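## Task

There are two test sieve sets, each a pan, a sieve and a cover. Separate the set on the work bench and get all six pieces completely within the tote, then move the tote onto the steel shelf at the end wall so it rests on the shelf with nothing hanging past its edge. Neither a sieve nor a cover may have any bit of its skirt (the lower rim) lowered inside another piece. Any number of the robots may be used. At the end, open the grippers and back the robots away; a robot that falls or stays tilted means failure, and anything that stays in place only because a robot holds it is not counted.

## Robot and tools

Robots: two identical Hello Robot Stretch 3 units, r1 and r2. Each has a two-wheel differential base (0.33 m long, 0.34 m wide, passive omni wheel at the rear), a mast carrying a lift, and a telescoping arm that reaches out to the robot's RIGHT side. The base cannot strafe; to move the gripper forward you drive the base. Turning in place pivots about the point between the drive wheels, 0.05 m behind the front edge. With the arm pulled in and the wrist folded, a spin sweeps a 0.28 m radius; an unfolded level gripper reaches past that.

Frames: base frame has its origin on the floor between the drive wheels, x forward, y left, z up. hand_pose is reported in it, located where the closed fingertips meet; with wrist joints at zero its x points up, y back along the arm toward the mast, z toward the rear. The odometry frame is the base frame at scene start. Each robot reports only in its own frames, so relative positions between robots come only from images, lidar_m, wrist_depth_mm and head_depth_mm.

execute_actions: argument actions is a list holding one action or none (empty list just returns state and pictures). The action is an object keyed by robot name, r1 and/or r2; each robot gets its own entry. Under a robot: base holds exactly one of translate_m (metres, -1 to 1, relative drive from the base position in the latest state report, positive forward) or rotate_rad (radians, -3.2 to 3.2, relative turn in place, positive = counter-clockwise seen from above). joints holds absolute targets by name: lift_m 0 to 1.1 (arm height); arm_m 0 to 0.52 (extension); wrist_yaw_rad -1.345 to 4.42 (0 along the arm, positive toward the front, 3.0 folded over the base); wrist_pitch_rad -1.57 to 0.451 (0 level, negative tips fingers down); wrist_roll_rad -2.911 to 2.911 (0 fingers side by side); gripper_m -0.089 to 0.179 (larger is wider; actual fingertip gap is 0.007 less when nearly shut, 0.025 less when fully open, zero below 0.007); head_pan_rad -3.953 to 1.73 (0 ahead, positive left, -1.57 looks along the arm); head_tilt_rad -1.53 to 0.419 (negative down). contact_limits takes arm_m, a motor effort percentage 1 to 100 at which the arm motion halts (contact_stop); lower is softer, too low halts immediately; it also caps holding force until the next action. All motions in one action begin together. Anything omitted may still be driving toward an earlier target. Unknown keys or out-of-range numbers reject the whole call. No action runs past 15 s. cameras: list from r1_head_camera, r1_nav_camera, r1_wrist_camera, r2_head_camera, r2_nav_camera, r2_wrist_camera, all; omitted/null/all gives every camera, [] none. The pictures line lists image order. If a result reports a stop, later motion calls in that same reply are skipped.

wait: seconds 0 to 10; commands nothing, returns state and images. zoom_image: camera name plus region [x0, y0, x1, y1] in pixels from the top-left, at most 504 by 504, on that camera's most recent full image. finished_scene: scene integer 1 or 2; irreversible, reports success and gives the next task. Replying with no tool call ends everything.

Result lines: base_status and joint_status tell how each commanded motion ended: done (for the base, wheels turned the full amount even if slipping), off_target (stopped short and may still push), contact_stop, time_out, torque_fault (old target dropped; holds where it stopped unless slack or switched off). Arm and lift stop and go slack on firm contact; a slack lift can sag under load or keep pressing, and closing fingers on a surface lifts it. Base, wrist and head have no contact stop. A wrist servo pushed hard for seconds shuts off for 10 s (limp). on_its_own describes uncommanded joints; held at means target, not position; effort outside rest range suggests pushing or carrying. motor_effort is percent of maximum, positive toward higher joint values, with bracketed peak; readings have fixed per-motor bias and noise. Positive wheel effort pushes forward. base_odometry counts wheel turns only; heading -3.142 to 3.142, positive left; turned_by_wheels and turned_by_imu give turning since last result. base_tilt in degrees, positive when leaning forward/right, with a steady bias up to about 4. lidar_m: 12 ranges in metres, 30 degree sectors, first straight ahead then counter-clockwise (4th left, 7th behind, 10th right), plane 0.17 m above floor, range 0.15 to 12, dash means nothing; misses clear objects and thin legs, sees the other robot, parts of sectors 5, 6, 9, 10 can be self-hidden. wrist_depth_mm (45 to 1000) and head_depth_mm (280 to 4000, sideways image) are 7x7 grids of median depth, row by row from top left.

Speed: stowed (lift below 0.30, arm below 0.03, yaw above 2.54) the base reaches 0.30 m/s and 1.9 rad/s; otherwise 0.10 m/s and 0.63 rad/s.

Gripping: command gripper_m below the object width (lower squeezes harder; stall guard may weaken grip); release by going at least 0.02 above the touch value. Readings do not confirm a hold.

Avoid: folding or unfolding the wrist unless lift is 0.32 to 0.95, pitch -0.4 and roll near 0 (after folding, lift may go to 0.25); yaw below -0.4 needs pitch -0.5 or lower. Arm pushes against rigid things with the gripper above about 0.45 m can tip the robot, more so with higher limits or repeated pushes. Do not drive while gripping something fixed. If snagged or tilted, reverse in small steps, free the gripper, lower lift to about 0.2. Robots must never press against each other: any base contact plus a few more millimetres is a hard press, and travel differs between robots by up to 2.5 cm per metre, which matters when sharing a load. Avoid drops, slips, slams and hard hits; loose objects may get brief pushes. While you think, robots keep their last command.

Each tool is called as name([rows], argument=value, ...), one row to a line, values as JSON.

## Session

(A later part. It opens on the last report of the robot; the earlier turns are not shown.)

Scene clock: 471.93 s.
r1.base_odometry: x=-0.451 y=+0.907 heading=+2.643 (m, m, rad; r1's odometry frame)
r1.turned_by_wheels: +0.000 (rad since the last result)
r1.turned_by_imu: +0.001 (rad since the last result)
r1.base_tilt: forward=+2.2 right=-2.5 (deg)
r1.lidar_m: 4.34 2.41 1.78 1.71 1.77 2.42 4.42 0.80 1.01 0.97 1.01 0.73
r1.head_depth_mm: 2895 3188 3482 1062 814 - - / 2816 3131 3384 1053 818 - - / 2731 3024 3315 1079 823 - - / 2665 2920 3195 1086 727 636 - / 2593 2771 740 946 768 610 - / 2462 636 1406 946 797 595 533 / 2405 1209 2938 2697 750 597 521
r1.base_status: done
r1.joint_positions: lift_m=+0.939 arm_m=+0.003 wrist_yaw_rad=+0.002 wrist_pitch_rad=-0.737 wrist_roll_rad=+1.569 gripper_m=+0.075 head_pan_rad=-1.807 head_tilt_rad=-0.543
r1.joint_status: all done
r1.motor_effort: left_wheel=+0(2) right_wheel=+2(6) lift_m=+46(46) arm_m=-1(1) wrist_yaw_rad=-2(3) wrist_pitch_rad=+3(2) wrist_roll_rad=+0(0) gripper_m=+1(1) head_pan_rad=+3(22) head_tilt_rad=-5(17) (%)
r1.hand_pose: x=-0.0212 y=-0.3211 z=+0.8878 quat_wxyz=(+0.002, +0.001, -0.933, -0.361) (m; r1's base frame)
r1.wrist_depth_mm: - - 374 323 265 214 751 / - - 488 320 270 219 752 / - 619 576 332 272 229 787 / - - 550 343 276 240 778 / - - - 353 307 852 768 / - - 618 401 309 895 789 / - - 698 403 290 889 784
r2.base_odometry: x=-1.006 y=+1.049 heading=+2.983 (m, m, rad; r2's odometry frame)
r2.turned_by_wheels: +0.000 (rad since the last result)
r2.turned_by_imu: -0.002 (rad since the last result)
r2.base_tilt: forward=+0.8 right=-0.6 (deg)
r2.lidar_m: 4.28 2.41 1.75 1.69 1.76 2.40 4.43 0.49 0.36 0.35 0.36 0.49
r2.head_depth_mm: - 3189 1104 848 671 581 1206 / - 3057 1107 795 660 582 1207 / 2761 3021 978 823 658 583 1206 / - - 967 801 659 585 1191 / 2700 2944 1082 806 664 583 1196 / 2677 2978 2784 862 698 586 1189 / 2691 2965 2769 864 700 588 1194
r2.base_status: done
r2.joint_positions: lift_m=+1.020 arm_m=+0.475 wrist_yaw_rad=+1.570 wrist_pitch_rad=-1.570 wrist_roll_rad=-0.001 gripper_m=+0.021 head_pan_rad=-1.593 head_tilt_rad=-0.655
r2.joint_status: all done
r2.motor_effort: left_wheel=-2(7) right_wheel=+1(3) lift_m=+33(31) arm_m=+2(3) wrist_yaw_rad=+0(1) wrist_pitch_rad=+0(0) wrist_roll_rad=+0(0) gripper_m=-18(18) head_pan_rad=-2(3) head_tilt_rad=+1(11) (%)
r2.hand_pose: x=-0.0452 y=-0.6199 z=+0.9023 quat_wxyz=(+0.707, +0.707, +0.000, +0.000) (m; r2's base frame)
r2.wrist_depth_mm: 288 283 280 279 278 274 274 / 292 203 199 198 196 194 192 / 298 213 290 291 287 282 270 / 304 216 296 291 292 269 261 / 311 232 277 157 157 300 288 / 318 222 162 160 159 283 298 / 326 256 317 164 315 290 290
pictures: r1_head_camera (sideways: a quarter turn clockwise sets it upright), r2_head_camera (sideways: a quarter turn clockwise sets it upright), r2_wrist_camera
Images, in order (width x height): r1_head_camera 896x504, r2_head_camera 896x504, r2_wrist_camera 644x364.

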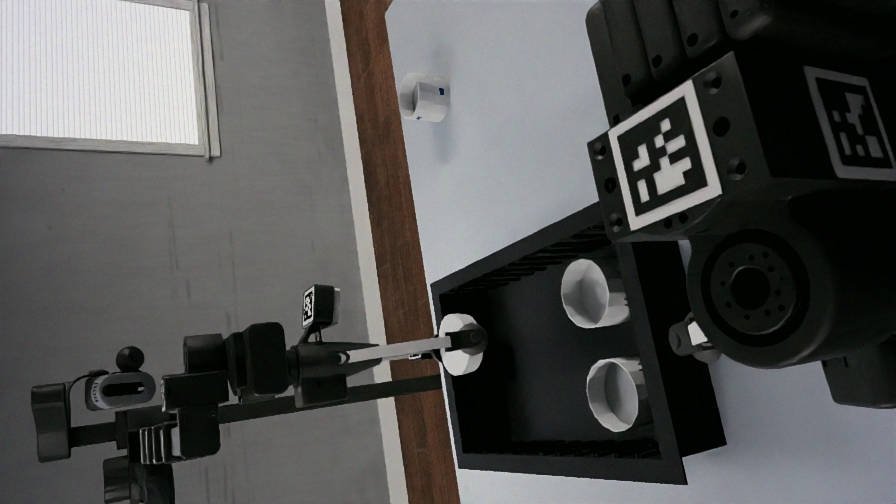

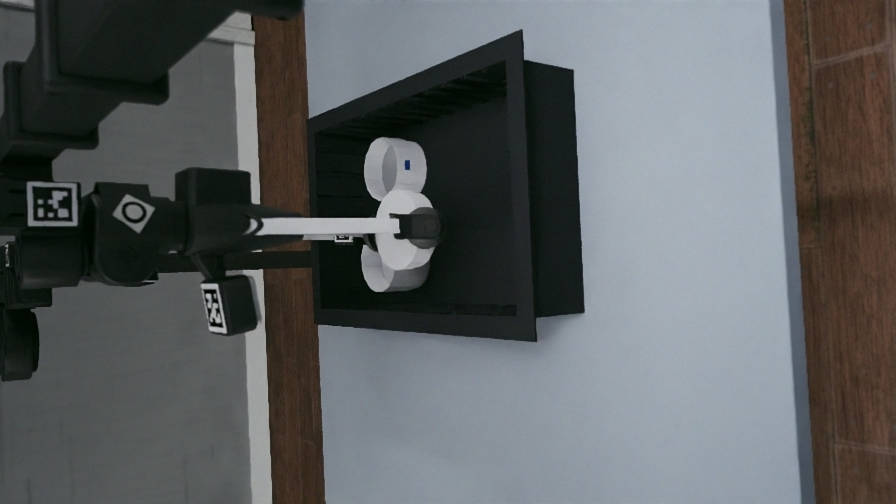

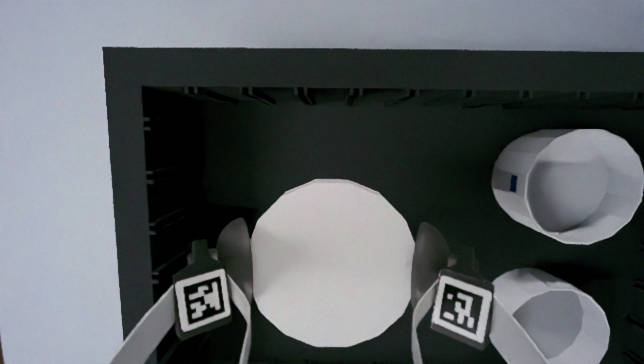

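execute_actions([
  {"r2": {"base": {"translate_m": 0.022}, "joints": {"lift_m": 0.907, "arm_m": 0.485, "head_tilt_rad": -0.72}}},
], cameras=["r1_head_camera", "r2_head_camera", "r2_wrist_camera"])

Scene clock: 487.07 s.
r1.base_odometry: x=-0.451 y=+0.907 heading=+2.643 (m, m, rad; r1's odometry frame)
r1.turned_by_wheels: +0.000 (rad since the last result)
r1.turned_by_imu: +0.001 (rad since the last result)
r1.base_tilt: forward=+2.2 right=-2.5 (deg)
r1.lidar_m: 4.34 2.41 1.78 1.71 1.77 2.41 4.40 0.80 1.01 0.97 1.01 0.73
r1.head_depth_mm: 2919 3192 3505 1061 814 - - / 2806 3112 3378 1053 816 - - / 2751 3043 3332 1078 820 - - / 2659 2924 3191 1032 729 636 - / 2603 2845 678 917 767 611 - / 1241 1337 1513 940 798 596 532 / 2440 2588 2919 2689 751 596 521
r1.base_status: not commanded
r1.joint_positions: lift_m=+0.939 arm_m=+0.003 wrist_yaw_rad=+0.002 wrist_pitch_rad=-0.737 wrist_roll_rad=+1.569 gripper_m=+0.075 head_pan_rad=-1.807 head_tilt_rad=-0.543
r1.joint_status: not commanded
r1.motor_effort: left_wheel=-1(1) right_wheel=+2(2) lift_m=+47(46) arm_m=-1(1) wrist_yaw_rad=-2(2) wrist_pitch_rad=+2(2) wrist_roll_rad=+0(1) gripper_m=+1(1) head_pan_rad=+4(3) head_tilt_rad=-4(4) (%)
r1.hand_pose: x=-0.0212 y=-0.3211 z=+0.8878 quat_wxyz=(+0.002, +0.001, -0.933, -0.361) (m; r1's base frame)
r1.wrist_depth_mm: - - 374 322 262 213 749 / 385 588 466 320 268 221 756 / - - 552 331 272 228 771 / - - 558 339 277 240 786 / - - - 353 303 867 783 / - - 593 397 308 906 785 / - - 684 401 292 898 822
r2.base_odometry: x=-1.028 y=+1.053 heading=+2.983 (m, m, rad; r2's odometry frame)
r2.turned_by_wheels: +0.000 (rad since the last result)
r2.turned_by_imu: -0.001 (rad since the last result)
r2.base_tilt: forward=+0.8 right=-0.6 (deg)
r2.lidar_m: 4.26 2.40 1.75 1.69 1.76 2.40 4.44 0.49 0.36 0.35 0.36 0.49
r2.head_depth_mm: 2796 3022 - - 640 583 1200 / 2786 - 895 780 658 584 1198 / 2682 3036 931 792 659 572 1202 / 1274 - 912 770 659 574 1205 / 2721 3048 977 755 661 576 1204 / 2716 2975 1016 801 661 576 1205 / 2695 2960 1021 805 663 565 1210
r2.base_status: done
r2.joint_positions: lift_m=+0.907 arm_m=+0.485 wrist_yaw_rad=+1.570 wrist_pitch_rad=-1.569 wrist_roll_rad=-0.001 gripper_m=+0.021 head_pan_rad=-1.593 head_tilt_rad=-0.711
r2.joint_status: all done
r2.motor_effort: left_wheel=-2(3) right_wheel=+1(5) lift_m=+26(32) arm_m=+1(3) wrist_yaw_rad=+0(0) wrist_pitch_rad=+0(0) wrist_roll_rad=+0(0) gripper_m=-17(18) head_pan_rad=-2(2) head_tilt_rad=-3(10) (%)
r2.hand_pose: x=-0.0451 y=-0.6299 z=+0.7896 quat_wxyz=(+0.707, +0.707, +0.000, +0.000) (m; r2's base frame)
r2.wrist_depth_mm: 172 171 170 169 168 167 165 / 89 89 88 88 87 86 85 / 135 105 113 174 133 109 89 / 159 182 180 177 178 175 174 / 156 186 183 157 158 180 159 / 160 189 162 161 160 183 159 / 157 194 194 165 191 188 187
pictures: r1_head_camera (sideways: a quarter turn clockwise sets it upright), r2_head_camera (sideways: a quarter turn clockwise sets it upright), r2_wrist_camera
Images, in order (width x height): r1_head_camera 896x504, r2_head_camera 896x504, r2_wrist_camera 644x364.

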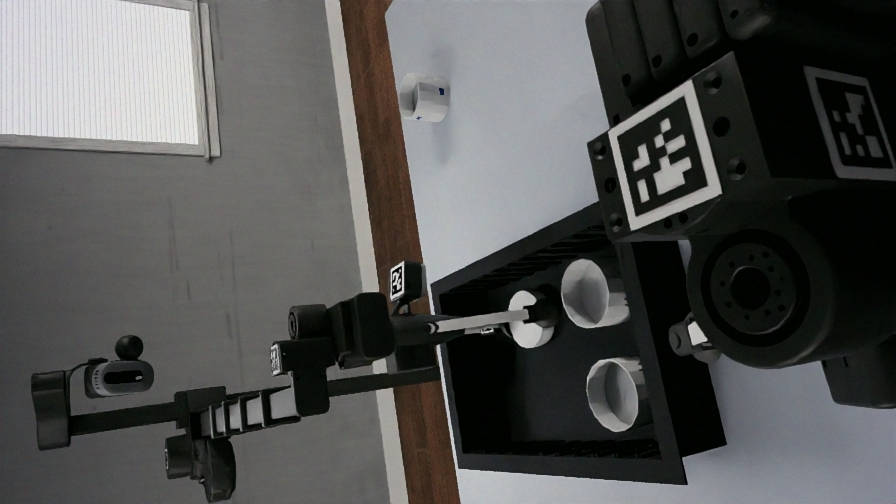

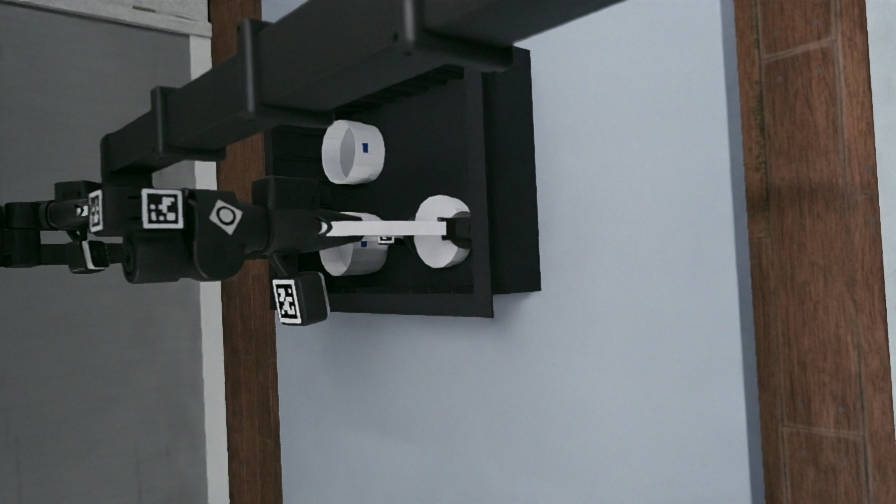

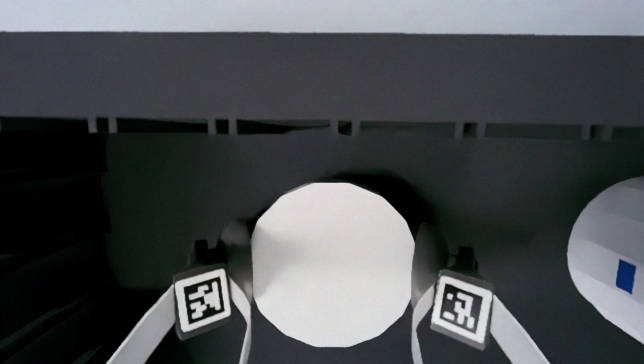

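execute_actions([
  {"r2": {"joints": {"gripper_m": 0.105}}},
], cameras=["r1_head_camera", "r2_wrist_camera"])

Scene clock: 490.77 s.
r1.base_odometry: x=-0.451 y=+0.907 heading=+2.643 (m, m, rad; r1's odometry frame)
r1.turned_by_wheels: +0.000 (rad since the last result)
r1.turned_by_imu: +0.000 (rad since the last result)
r1.base_tilt: forward=+2.2 right=-2.5 (deg)
r1.lidar_m: 4.34 2.41 1.78 1.71 1.77 2.42 4.39 0.80 1.01 0.97 1.01 0.73
r1.head_depth_mm: 2937 3190 3487 1064 814 - - / 2837 3106 3424 1057 816 - - / 2758 3029 3306 1076 823 - - / 2669 2914 3228 1032 727 635 - / 2599 2833 678 913 768 609 - / 1240 1342 1506 943 799 595 533 / 2446 2583 2926 2689 747 596 521
r1.base_status: not commanded
r1.joint_positions: lift_m=+0.939 arm_m=+0.003 wrist_yaw_rad=+0.002 wrist_pitch_rad=-0.737 wrist_roll_rad=+1.569 gripper_m=+0.075 head_pan_rad=-1.807 head_tilt_rad=-0.543
r1.joint_status: not commanded
r1.motor_effort: left_wheel=-1(1) right_wheel=+2(2) lift_m=+46(46) arm_m=-1(1) wrist_yaw_rad=-2(2) wrist_pitch_rad=+2(3) wrist_roll_rad=+0(0) gripper_m=+1(1) head_pan_rad=+4(4) head_tilt_rad=-5(5) (%)
r1.hand_pose: x=-0.0212 y=-0.3211 z=+0.8878 quat_wxyz=(+0.002, +0.001, -0.933, -0.361) (m; r1's base frame)
r1.wrist_depth_mm: - - 372 326 265 215 753 / 385 567 461 320 265 220 764 / - - 556 335 270 229 757 / - - 546 341 276 239 756 / - - - 354 302 846 784 / - - 595 399 308 902 776 / - - 692 409 290 891 786
r2.base_odometry: x=-1.028 y=+1.053 heading=+2.983 (m, m, rad; r2's odometry frame)
r2.turned_by_wheels: +0.000 (rad since the last result)
r2.turned_by_imu: -0.001 (rad since the last result)
r2.base_tilt: forward=+0.7 right=-0.6 (deg)
r2.lidar_m: 4.26 2.41 1.76 1.69 1.75 2.39 4.44 0.49 0.36 0.35 0.36 0.49
r2.head_depth_mm: 2808 3004 - - 640 584 1202 / 2789 - 895 781 656 584 1203 / 2668 3059 932 791 659 574 1205 / 1274 - 912 767 661 574 1199 / 2738 3036 977 757 660 575 1211 / 2714 3027 1016 800 661 576 1211 / 2717 2975 1020 803 665 566 1215
r2.base_status: not commanded
r2.joint_positions: lift_m=+0.907 arm_m=+0.485 wrist_yaw_rad=+1.570 wrist_pitch_rad=-1.569 wrist_roll_rad=-0.001 gripper_m=+0.105 head_pan_rad=-1.593 head_tilt_rad=-0.711
r2.joint_status: all done
r2.motor_effort: left_wheel=-2(2) right_wheel=+1(2) lift_m=+26(26) arm_m=+2(2) wrist_yaw_rad=+1(0) wrist_pitch_rad=+0(0) wrist_roll_rad=+0(0) gripper_m=+1(83) head_pan_rad=-2(3) head_tilt_rad=-3(3) (%)
r2.hand_pose: x=-0.0451 y=-0.6300 z=+0.7896 quat_wxyz=(+0.707, +0.707, +0.000, +0.000) (m; r2's base frame)
r2.wrist_depth_mm: 173 172 171 169 167 167 164 / 90 89 88 88 87 86 85 / 135 105 113 175 134 110 89 / 158 182 180 177 177 175 173 / 157 185 183 160 170 180 160 / 160 189 187 164 163 182 159 / 156 195 194 168 190 189 186
pictures: r1_head_camera (sideways: a quarter turn clockwise sets it upright), r2_wrist_camera
Images, in order (width x height): r1_head_camera 896x504, r2_wrist_camera 644x364.

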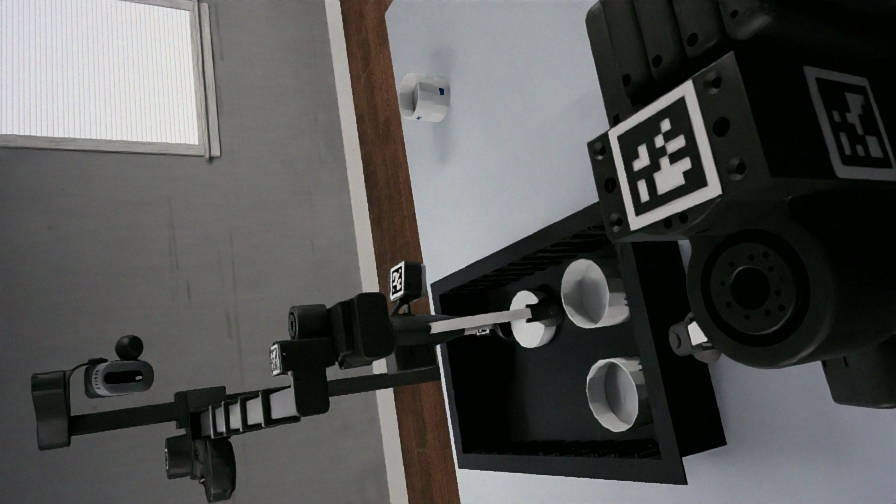

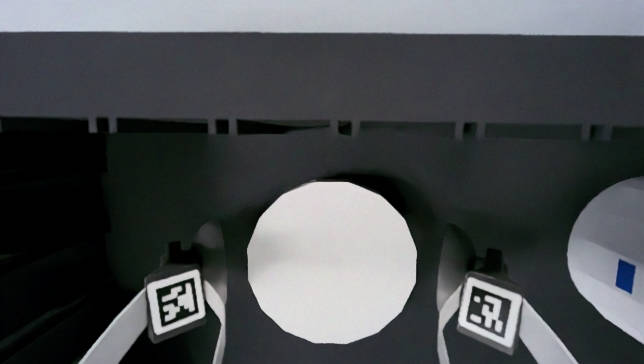

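execute_actions([
  {"r2": {"base": {"translate_m": 0.025}, "joints": {"lift_m": 1.003}}},
], cameras=[])

execute_actions([
  {"r2": {"base": {"translate_m": 0.401}, "joints": {"lift_m": 1.008, "arm_m": 0.317, "head_tilt_rad": -0.8}}, "r1": {"joints": {"head_pan_rad": -2.05, "head_tilt_rad": -0.45}}},
], cameras=["r1_head_camera", "r2_head_camera", "r2_wrist_camera"])

Scene clock: 508.20 s.
r1.base_odometry: x=-0.451 y=+0.907 heading=+2.643 (m, m, rad; r1's odometry frame)
r1.turned_by_wheels: +0.000 (rad since the last result)
r1.turned_by_imu: +0.001 (rad since the last result)
r1.base_tilt: forward=+2.2 right=-2.5 (deg)
r1.lidar_m: 4.30 2.41 1.78 1.71 1.77 2.43 4.41 0.80 1.01 0.97 1.01 0.73
r1.head_depth_mm: 2906 3220 3448 1062 814 - - / 2798 3111 3411 1050 815 - - / 2755 2986 3341 1082 821 - - / 2657 2882 3164 1084 726 636 - / 2548 1180 689 941 766 610 - / 2414 1220 2960 944 799 595 532 / 2461 2670 2916 2719 751 596 521
r1.base_status: not commanded
r1.joint_positions: lift_m=+0.939 arm_m=+0.003 wrist_yaw_rad=+0.002 wrist_pitch_rad=-0.737 wrist_roll_rad=+1.569 gripper_m=+0.075 head_pan_rad=-1.807 head_tilt_rad=-0.543
r1.joint_status: not commanded
r1.motor_effort: left_wheel=-1(1) right_wheel=+2(2) lift_m=+46(46) arm_m=-1(1) wrist_yaw_rad=-2(2) wrist_pitch_rad=+3(3) wrist_roll_rad=+0(0) gripper_m=+1(1) head_pan_rad=+4(4) head_tilt_rad=-5(4) (%)
r1.hand_pose: x=-0.0212 y=-0.3211 z=+0.8878 quat_wxyz=(+0.002, +0.001, -0.933, -0.361) (m; r1's base frame)
r1.wrist_depth_mm: - - 373 328 262 214 771 / 926 513 493 318 268 219 758 / - - 546 334 275 229 773 / - - 547 345 276 242 781 / - - - 352 305 858 773 / - - 600 398 312 893 798 / - - 678 406 289 858 796
r2.base_odometry: x=-1.052 y=+1.057 heading=+2.983 (m, m, rad; r2's odometry frame)
r2.turned_by_wheels: +0.000 (rad since the last result)
r2.turned_by_imu: -0.001 (rad since the last result)
r2.base_tilt: forward=+0.8 right=-0.5 (deg)
r2.lidar_m: 4.24 2.41 1.76 1.69 1.75 2.41 4.48 0.49 0.36 0.35 0.36 0.49
r2.head_depth_mm: - 3071 961 699 656 583 1195 / - 3036 919 790 656 585 1200 / 2698 3015 939 767 660 573 1207 / - 2971 929 704 659 573 1205 / 2750 2956 1014 800 662 576 1208 / 2740 2984 1019 804 662 577 1209 / 2694 2964 1020 806 664 568 1221
r2.base_status: done
r2.joint_positions: lift_m=+1.003 arm_m=+0.485 wrist_yaw_rad=+1.570 wrist_pitch_rad=-1.569 wrist_roll_rad=-0.001 gripper_m=+0.105 head_pan_rad=-1.593 head_tilt_rad=-0.711
r2.joint_status: all done
r2.motor_effort: left_wheel=-3(4) right_wheel=+1(6) lift_m=+32(39) arm_m=+2(2) wrist_yaw_rad=+0(0) wrist_pitch_rad=+0(0) wrist_roll_rad=+0(0) gripper_m=+0(1) head_pan_rad=-2(3) head_tilt_rad=-4(3) (%)
r2.hand_pose: x=-0.0451 y=-0.6300 z=+0.8853 quat_wxyz=(+0.707, +0.707, +0.000, +0.000) (m; r2's base frame)
r2.wrist_depth_mm: 269 266 265 262 259 258 255 / 274 271 269 269 264 264 264 / 278 276 271 271 270 268 265 / 284 198 279 256 274 247 194 / 292 217 285 259 279 253 253 / 301 204 293 267 288 258 246 / 310 222 302 295 295 285 288
pictures: none
No camera images: the call's "cameras" was empty. Leave "cameras" out to get every camera's image.

Scene clock: 513.17 s.
r1.base_odometry: x=-0.451 y=+0.907 heading=+2.643 (m, m, rad; r1's odometry frame)
r1.turned_by_wheels: +0.000 (rad since the last result)
r1.turned_by_imu: +0.001 (rad since the last result)
r1.base_tilt: forward=+2.2 right=-2.5 (deg)
r1.lidar_m: 4.34 2.41 1.77 1.70 1.78 2.42 4.42 0.80 1.01 0.97 1.01 0.73
r1.head_depth_mm: 3575 3970 - 3034 871 718 - / 3313 3634 3931 3054 875 - - / 3132 3405 3710 1274 881 - - / 2966 3116 1073 1213 887 - - / 2829 1317 3269 2966 893 - - / 2633 1358 3020 3185 826 636 - / 2548 2672 2903 3031 877 662 -
r1.base_status: not commanded
r1.joint_positions: lift_m=+0.939 arm_m=+0.003 wrist_yaw_rad=+0.002 wrist_pitch_rad=-0.737 wrist_roll_rad=+1.569 gripper_m=+0.075 head_pan_rad=-2.043 head_tilt_rad=-0.458
r1.joint_status: all done
r1.motor_effort: left_wheel=-1(1) right_wheel=+2(2) lift_m=+47(47) arm_m=-1(1) wrist_yaw_rad=-2(2) wrist_pitch_rad=+3(3) wrist_roll_rad=+0(0) gripper_m=+1(2) head_pan_rad=-3(23) head_tilt_rad=+5(17) (%)
r1.hand_pose: x=-0.0212 y=-0.3211 z=+0.8878 quat_wxyz=(+0.002, +0.001, -0.933, -0.361) (m; r1's base frame)
r1.wrist_depth_mm: - - 369 326 263 217 762 / - - 490 319 269 219 739 / - - 562 332 270 230 759 / - - 544 343 277 240 753 / - - - 354 305 857 781 / - - 597 397 311 917 791 / - - 700 412 290 893 800
r2.base_odometry: x=-1.448 y=+1.120 heading=+2.983 (m, m, rad; r2's odometry frame)
r2.turned_by_wheels: +0.000 (rad since the last result)
r2.turned_by_imu: -0.001 (rad since the last result)
r2.base_tilt: forward=+0.8 right=-0.6 (deg)
r2.lidar_m: 3.84 2.40 1.75 1.69 1.75 2.40 4.86 0.49 0.36 0.34 0.36 3.99
r2.head_depth_mm: - 1456 879 724 615 1275 1108 / 2885 2800 881 724 616 1277 1131 / - - 883 728 616 1285 1134 / - 2953 888 729 618 1279 1130 / 2803 2976 891 729 619 1257 1122 / 2792 2827 892 733 620 710 1014 / 2757 2873 2085 734 622 652 1176
r2.base_status: done
r2.joint_positions: lift_m=+1.008 arm_m=+0.317 wrist_yaw_rad=+1.570 wrist_pitch_rad=-1.569 wrist_roll_rad=-0.001 gripper_m=+0.105 head_pan_rad=-1.593 head_tilt_rad=-0.790
r2.joint_status: all done
r2.motor_effort: left_wheel=-2(4) right_wheel=+1(5) lift_m=+32(32) arm_m=-3(3) wrist_yaw_rad=+0(0) wrist_pitch_rad=+0(1) wrist_roll_rad=+0(0) gripper_m=+2(0) head_pan_rad=-3(2) head_tilt_rad=-3(11) (%)
r2.hand_pose: x=-0.0451 y=-0.4624 z=+0.8903 quat_wxyz=(+0.707, +0.707, +0.000, +0.000) (m; r2's base frame)
r2.wrist_depth_mm: - 275 269 270 267 262 261 / - - 274 272 272 268 265 / - 284 280 278 278 277 273 / - 289 290 253 281 280 278 / - - 294 254 288 286 286 / - - 300 297 294 291 289 / - - 308 303 304 302 296
pictures: r1_head_camera (sideways: a quarter turn clockwise sets it upright), r2_head_camera (sideways: a quarter turn clockwise sets it upright), r2_wrist_camera
Images, in order (width x height): r1_head_camera 896x504, r2_head_camera 896x504, r2_wrist_camera 644x364.

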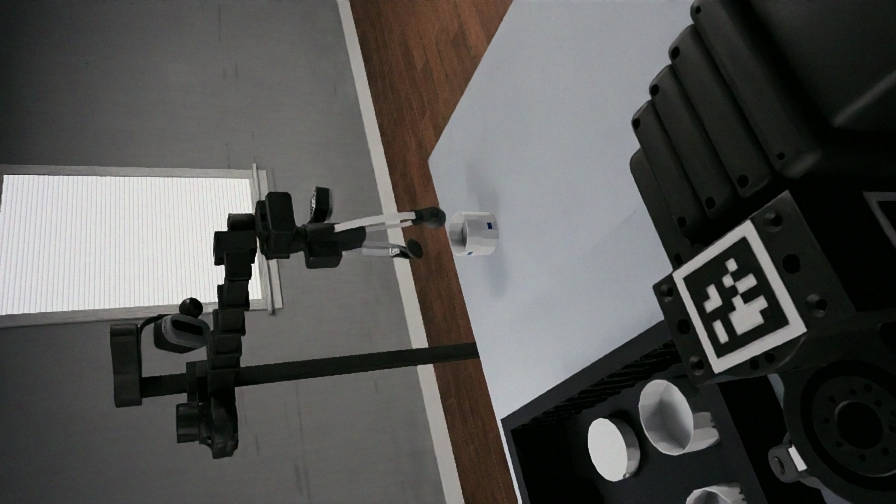

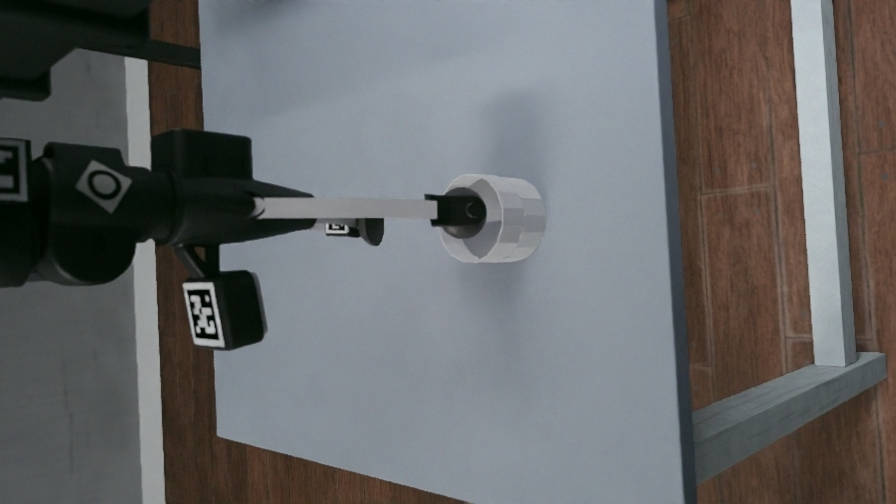

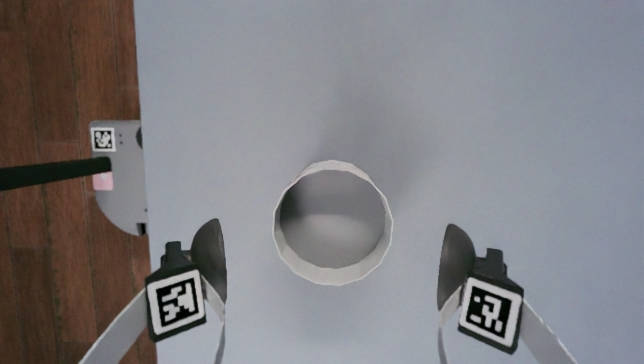

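execute_actions([
  {"r2": {"joints": {"lift_m": 0.923}}},
], cameras=["r1_head_camera", "r2_head_camera", "r2_wrist_camera"])

Scene clock: 517.43 s.
r1.base_odometry: x=-0.451 y=+0.907 heading=+2.643 (m, m, rad; r1's odometry frame)
r1.turned_by_wheels: +0.000 (rad since the last result)
r1.turned_by_imu: +0.001 (rad since the last result)
r1.base_tilt: forward=+2.1 right=-2.5 (deg)
r1.lidar_m: 4.34 2.41 1.78 1.71 1.77 2.42 4.42 0.80 1.01 0.97 1.01 0.73
r1.head_depth_mm: 3576 3889 - 3052 871 716 - / 3343 3626 3945 3075 878 - - / 3166 3373 3683 1281 884 - - / 2969 3192 1002 1143 891 - - / 2807 2992 3257 2980 893 - - / 2638 1423 3024 3196 825 636 - / 2530 2712 2909 3011 877 661 -
r1.base_status: not commanded
r1.joint_positions: lift_m=+0.939 arm_m=+0.003 wrist_yaw_rad=+0.002 wrist_pitch_rad=-0.737 wrist_roll_rad=+1.569 gripper_m=+0.075 head_pan_rad=-2.043 head_tilt_rad=-0.458
r1.joint_status: not commanded
r1.motor_effort: left_wheel=-1(0) right_wheel=+2(2) lift_m=+46(46) arm_m=-1(1) wrist_yaw_rad=-2(3) wrist_pitch_rad=+2(3) wrist_roll_rad=+0(1) gripper_m=+1(1) head_pan_rad=-4(4) head_tilt_rad=+4(4) (%)
r1.hand_pose: x=-0.0212 y=-0.3211 z=+0.8878 quat_wxyz=(+0.002, +0.001, -0.933, -0.361) (m; r1's base frame)
r1.wrist_depth_mm: - - 369 322 263 214 737 / - - 490 321 268 221 764 / - - 550 332 271 230 775 / - - 556 346 276 241 776 / - - - 356 305 894 781 / - - 607 401 310 883 772 / - - 687 403 292 890 774
r2.base_odometry: x=-1.448 y=+1.120 heading=+2.983 (m, m, rad; r2's odometry frame)
r2.turned_by_wheels: +0.000 (rad since the last result)
r2.turned_by_imu: -0.001 (rad since the last result)
r2.base_tilt: forward=+0.7 right=-0.6 (deg)
r2.lidar_m: 3.82 2.40 1.76 1.69 1.75 2.41 4.86 0.49 0.36 0.35 0.36 4.01
r2.head_depth_mm: 2769 - - 722 615 1271 1113 / 2760 1084 883 724 616 1277 1135 / 2720 - - 728 617 1276 1132 / 2754 - 857 713 618 1278 1129 / 2821 2846 919 731 620 1255 1120 / 2776 2835 895 734 620 708 1013 / 2753 2848 2069 735 620 649 1179
r2.base_status: not commanded
r2.joint_positions: lift_m=+0.923 arm_m=+0.317 wrist_yaw_rad=+1.570 wrist_pitch_rad=-1.569 wrist_roll_rad=-0.001 gripper_m=+0.105 head_pan_rad=-1.593 head_tilt_rad=-0.790
r2.joint_status: all done
r2.motor_effort: left_wheel=-2(2) right_wheel=+1(1) lift_m=+26(28) arm_m=-2(3) wrist_yaw_rad=+1(1) wrist_pitch_rad=+0(0) wrist_roll_rad=+0(0) gripper_m=+0(1) head_pan_rad=-2(2) head_tilt_rad=-4(3) (%)
r2.hand_pose: x=-0.0451 y=-0.4624 z=+0.8056 quat_wxyz=(+0.707, +0.707, +0.000, +0.000) (m; r2's base frame)
r2.wrist_depth_mm: 571 189 187 187 184 183 182 / 583 193 192 191 189 187 186 / 995 198 196 194 193 191 189 / - 202 200 175 195 195 194 / - 206 202 168 168 198 198 / - 211 172 172 169 204 202 / - 216 213 169 207 211 206
pictures: r1_head_camera (sideways: a quarter turn clockwise sets it upright), r2_head_camera (sideways: a quarter turn clockwise sets it upright), r2_wrist_camera
Images, in order (width x height): r1_head_camera 896x504, r2_head_camera 896x504, r2_wrist_camera 644x364.

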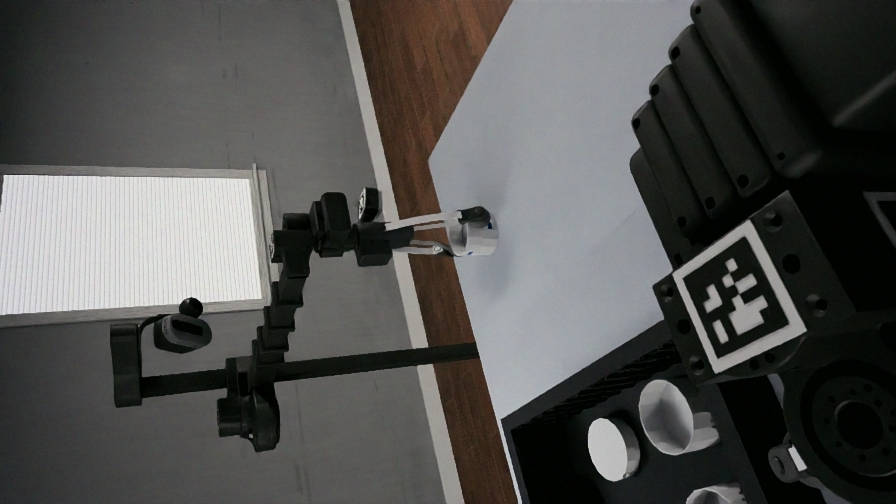

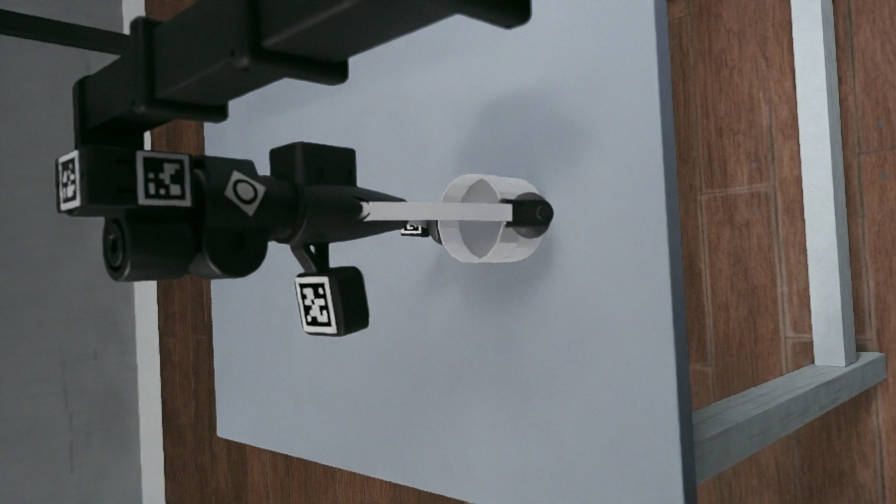

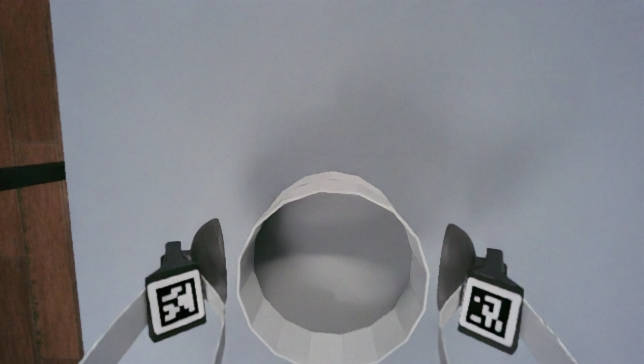

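execute_actions([
  {"r2": {"joints": {"gripper_m": 0.035}}},
], cameras=["r1_head_camera", "r2_head_camera", "r2_wrist_camera"])

Scene clock: 523.07 s.
r1.base_odometry: x=-0.451 y=+0.907 heading=+2.643 (m, m, rad; r1's odometry frame)
r1.turned_by_wheels: +0.000 (rad since the last result)
r1.turned_by_imu: +0.000 (rad since the last result)
r1.base_tilt: forward=+2.1 right=-2.4 (deg)
r1.lidar_m: 4.33 2.41 1.78 1.71 1.77 2.42 4.42 0.80 1.01 0.97 1.01 0.73
r1.head_depth_mm: 3568 3939 - 3043 871 716 - / 3338 3646 - 3039 874 - - / 3129 3362 3683 1278 884 - - / 2973 3162 1006 1133 887 - - / 2816 2993 3285 2976 894 - - / 2643 1418 3012 3165 826 636 - / 2535 2711 2901 2994 877 663 -
r1.base_status: not commanded
r1.joint_positions: lift_m=+0.939 arm_m=+0.003 wrist_yaw_rad=+0.002 wrist_pitch_rad=-0.737 wrist_roll_rad=+1.569 gripper_m=+0.075 head_pan_rad=-2.043 head_tilt_rad=-0.458
r1.joint_status: not commanded
r1.motor_effort: left_wheel=-1(1) right_wheel=+2(2) lift_m=+46(46) arm_m=-1(1) wrist_yaw_rad=-2(2) wrist_pitch_rad=+2(2) wrist_roll_rad=+0(0) gripper_m=+1(1) head_pan_rad=-4(3) head_tilt_rad=+4(5) (%)
r1.hand_pose: x=-0.0212 y=-0.3211 z=+0.8878 quat_wxyz=(+0.002, +0.001, -0.933, -0.361) (m; r1's base frame)
r1.wrist_depth_mm: - - 369 328 263 214 740 / - - 488 323 268 219 748 / - - 550 333 274 229 772 / - - 549 345 276 242 764 / - - - 353 306 867 769 / - - 594 398 310 898 781 / - - 708 410 291 904 787
r2.base_odometry: x=-1.448 y=+1.120 heading=+2.983 (m, m, rad; r2's odometry frame)
r2.turned_by_wheels: +0.000 (rad since the last result)
r2.turned_by_imu: -0.001 (rad since the last result)
r2.base_tilt: forward=+0.7 right=-0.6 (deg)
r2.lidar_m: 3.84 2.40 1.76 1.69 1.75 2.40 4.88 0.49 0.36 0.35 0.36 3.97
r2.head_depth_mm: 2793 - - 721 614 1279 1108 / 2758 1082 883 726 616 1270 1131 / 2717 - - 726 616 1270 1133 / 2774 - 863 710 617 1280 1137 / 2813 2807 919 728 620 1263 1115 / 2778 2841 892 732 621 711 1016 / 2720 2805 2078 734 623 651 1174
r2.base_status: not commanded
r2.joint_positions: lift_m=+0.923 arm_m=+0.317 wrist_yaw_rad=+1.570 wrist_pitch_rad=-1.569 wrist_roll_rad=-0.001 gripper_m=+0.036 head_pan_rad=-1.593 head_tilt_rad=-0.790
r2.joint_status: all done
r2.motor_effort: left_wheel=-2(2) right_wheel=+1(2) lift_m=+26(26) arm_m=-3(3) wrist_yaw_rad=+0(0) wrist_pitch_rad=+0(0) wrist_roll_rad=+0(0) gripper_m=-15(92) head_pan_rad=-2(1) head_tilt_rad=-4(3) (%)
r2.hand_pose: x=-0.0451 y=-0.4624 z=+0.8056 quat_wxyz=(+0.707, +0.707, +0.000, +0.000) (m; r2's base frame)
r2.wrist_depth_mm: 572 189 187 187 184 183 180 / 587 193 191 191 187 187 186 / 982 196 197 195 192 191 189 / - 201 199 175 196 195 193 / - 206 202 164 163 200 198 / - 210 167 167 165 202 202 / - 216 213 167 168 209 207
pictures: r1_head_camera (sideways: a quarter turn clockwise sets it upright), r2_head_camera (sideways: a quarter turn clockwise sets it upright), r2_wrist_camera
Images, in order (width x height): r1_head_camera 896x504, r2_head_camera 896x504, r2_wrist_camera 644x364.

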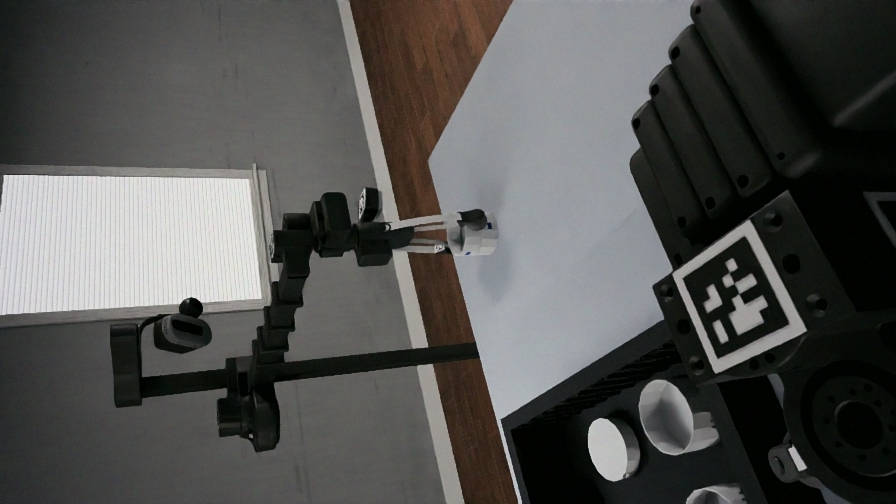

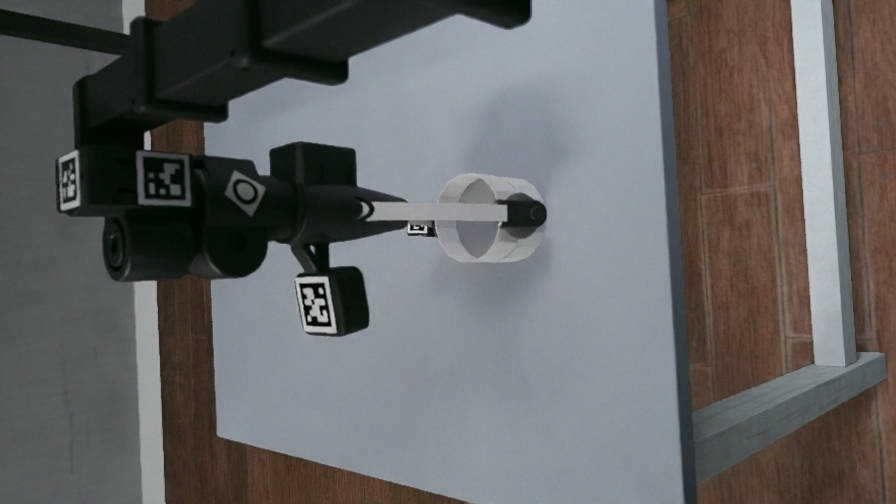

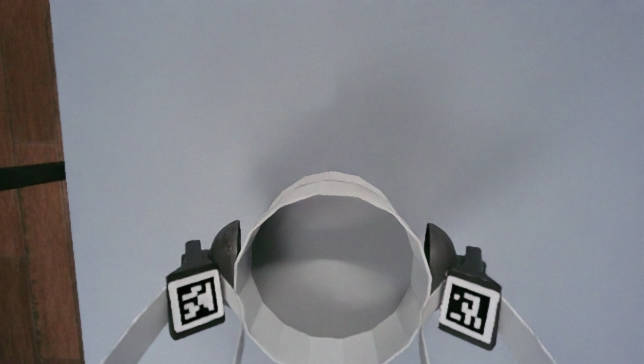

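zoom_image(camera="r1_head_camera", region=[410, 190, 530, 280])

zoom_image(camera="r2_head_camera", region=[400, 150, 580, 285])

zoom_image(camera="r2_wrist_camera", region=[150, 150, 520, 364])

Region (410, 190, 530, 280) of r1_head_camera's 896x504 image, scaled by 4.200, with more detail than that image has; it fills the top 378 rows of this view, and the rest is white.

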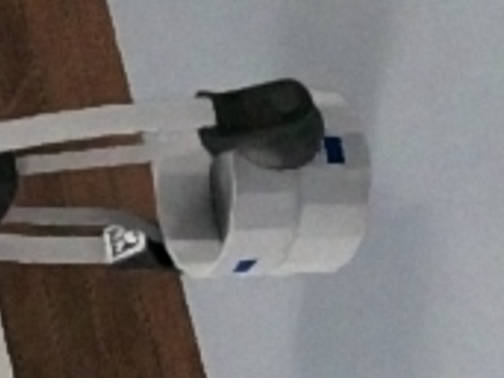

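Region (400, 150, 580, 285) of r2_head_camera's 896x504 image, scaled by 2.800, with more detail than that image has; it fills the top 378 rows of this view, and the rest is white.

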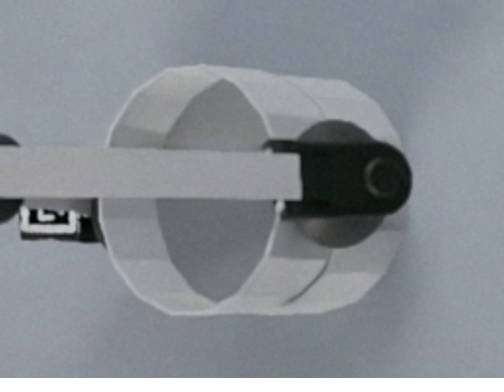

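Region (150, 150, 520, 364) of r2_wrist_camera's 644x364 image, scaled by 1.362; it fills the top 292 rows of this view, and the rest is white.

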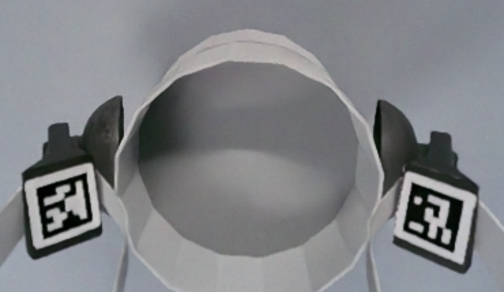

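execute_actions([
  {"r2": {"joints": {"lift_m": 0.931}}},
], cameras=["r1_head_camera", "r2_head_camera", "r2_wrist_camera"])

zoom_image(camera="r1_head_camera", region=[410, 190, 530, 280])

zoom_image(camera="r2_head_camera", region=[400, 150, 580, 285])

Scene clock: 537.37 s.
r1.base_odometry: x=-0.451 y=+0.907 heading=+2.643 (m, m, rad; r1's odometry frame)
r1.turned_by_wheels: +0.000 (rad since the last result)
r1.turned_by_imu: +0.000 (rad since the last result)
r1.base_tilt: forward=+2.2 right=-2.4 (deg)
r1.lidar_m: 4.35 2.41 1.78 1.71 1.77 2.41 4.41 0.80 1.01 0.97 1.01 0.73
r1.head_depth_mm: 3573 3915 - 3004 874 716 - / 3317 3610 3991 3025 876 - - / 3147 3404 3704 1278 882 - - / 2940 3198 995 1136 888 - - / 2817 3033 3247 2962 894 - - / 2662 1423 3052 3172 827 635 - / 2547 2706 2931 3017 877 661 -
r1.base_status: not commanded
r1.joint_positions: lift_m=+0.939 arm_m=+0.003 wrist_yaw_rad=+0.002 wrist_pitch_rad=-0.737 wrist_roll_rad=+1.569 gripper_m=+0.075 head_pan_rad=-2.043 head_tilt_rad=-0.458
r1.joint_status: not commanded
r1.motor_effort: left_wheel=-1(1) right_wheel=+2(2) lift_m=+46(47) arm_m=-1(1) wrist_yaw_rad=-3(2) wrist_pitch_rad=+2(2) wrist_roll_rad=+0(0) gripper_m=+1(1) head_pan_rad=-3(3) head_tilt_rad=+5(3) (%)
r1.hand_pose: x=-0.0212 y=-0.3211 z=+0.8878 quat_wxyz=(+0.002, +0.001, -0.933, -0.361) (m; r1's base frame)
r1.wrist_depth_mm: - - 372 323 263 215 745 / - - 503 321 268 220 730 / - - 543 334 273 229 774 / - - 548 343 277 242 794 / - - - 349 305 861 791 / - - 592 399 310 920 795 / - - 695 410 289 894 800
r2.base_odometry: x=-1.448 y=+1.120 heading=+2.983 (m, m, rad; r2's odometry frame)
r2.turned_by_wheels: +0.000 (rad since the last result)
r2.turned_by_imu: -0.001 (rad since the last result)
r2.base_tilt: forward=+0.8 right=-0.7 (deg)
r2.lidar_m: 3.84 2.40 1.75 1.69 1.76 2.40 4.87 0.49 0.36 0.35 0.36 3.99
r2.head_depth_mm: 2729 - - 724 614 1270 1114 / 2713 1083 882 725 615 1274 1130 / 2687 - - 718 618 1276 1133 / 2777 - 835 704 618 1278 1127 / 2777 2809 919 731 618 1261 1116 / 2769 2807 891 731 620 708 1016 / 2777 2818 2078 731 622 648 1178
r2.base_status: not commanded
r2.joint_positions: lift_m=+0.931 arm_m=+0.317 wrist_yaw_rad=+1.570 wrist_pitch_rad=-1.569 wrist_roll_rad=-0.001 gripper_m=+0.036 head_pan_rad=-1.593 head_tilt_rad=-0.790
r2.joint_status: all done
r2.motor_effort: left_wheel=-2(2) right_wheel=+1(1) lift_m=+33(33) arm_m=-2(2) wrist_yaw_rad=+0(1) wrist_pitch_rad=+0(0) wrist_roll_rad=+0(0) gripper_m=-15(15) head_pan_rad=-2(2) head_tilt_rad=-3(4) (%)
r2.hand_pose: x=-0.0451 y=-0.4624 z=+0.8133 quat_wxyz=(+0.707, +0.707, +0.000, +0.000) (m; r2's base frame)
r2.wrist_depth_mm: 961 197 196 194 193 192 188 / 987 202 200 198 196 194 192 / 999 205 203 202 200 200 197 / - 210 208 192 204 204 201 / - 215 210 163 163 209 205 / - 218 167 167 165 210 210 / - 225 224 168 168 217 215
pictures: r1_head_camera (sideways: a quarter turn clockwise sets it upright), r2_head_camera (sideways: a quarter turn clockwise sets it upright), r2_wrist_camera
Images, in order (width x height): r1_head_camera 896x504, r2_head_camera 896x504, r2_wrist_camera 644x364.

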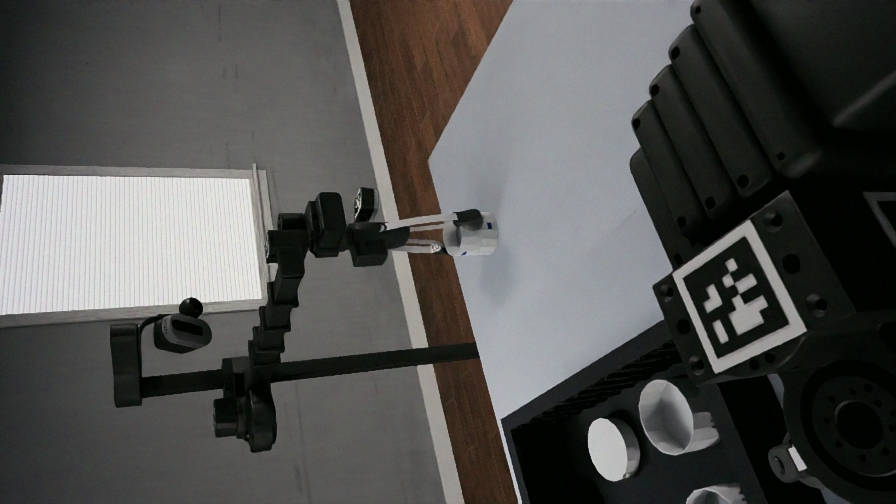

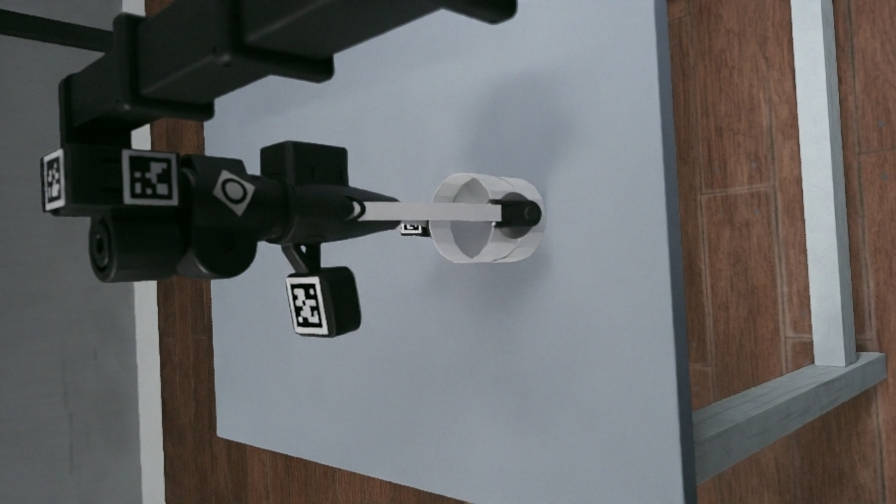

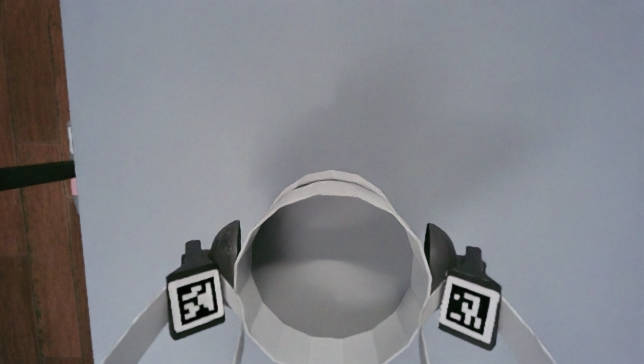

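Region (410, 190, 530, 280) of r1_head_camera's 896x504 image, scaled by 4.200, with more detail than that image has; it fills the top 378 rows of this view, and the rest is white.

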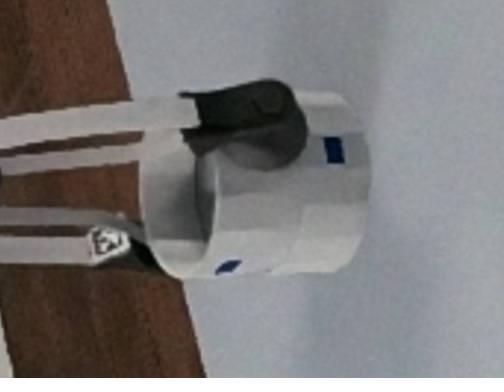

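Region (400, 150, 580, 285) of r2_head_camera's 896x504 image, scaled by 2.800, with more detail than that image has; it fills the top 378 rows of this view, and the rest is white.

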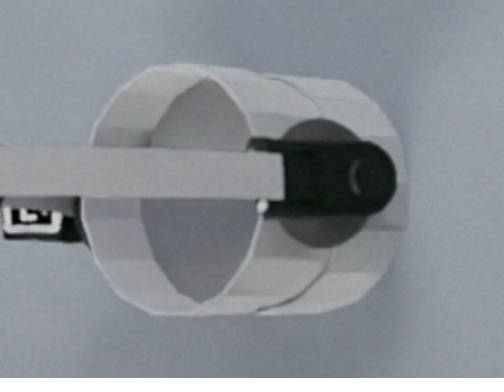

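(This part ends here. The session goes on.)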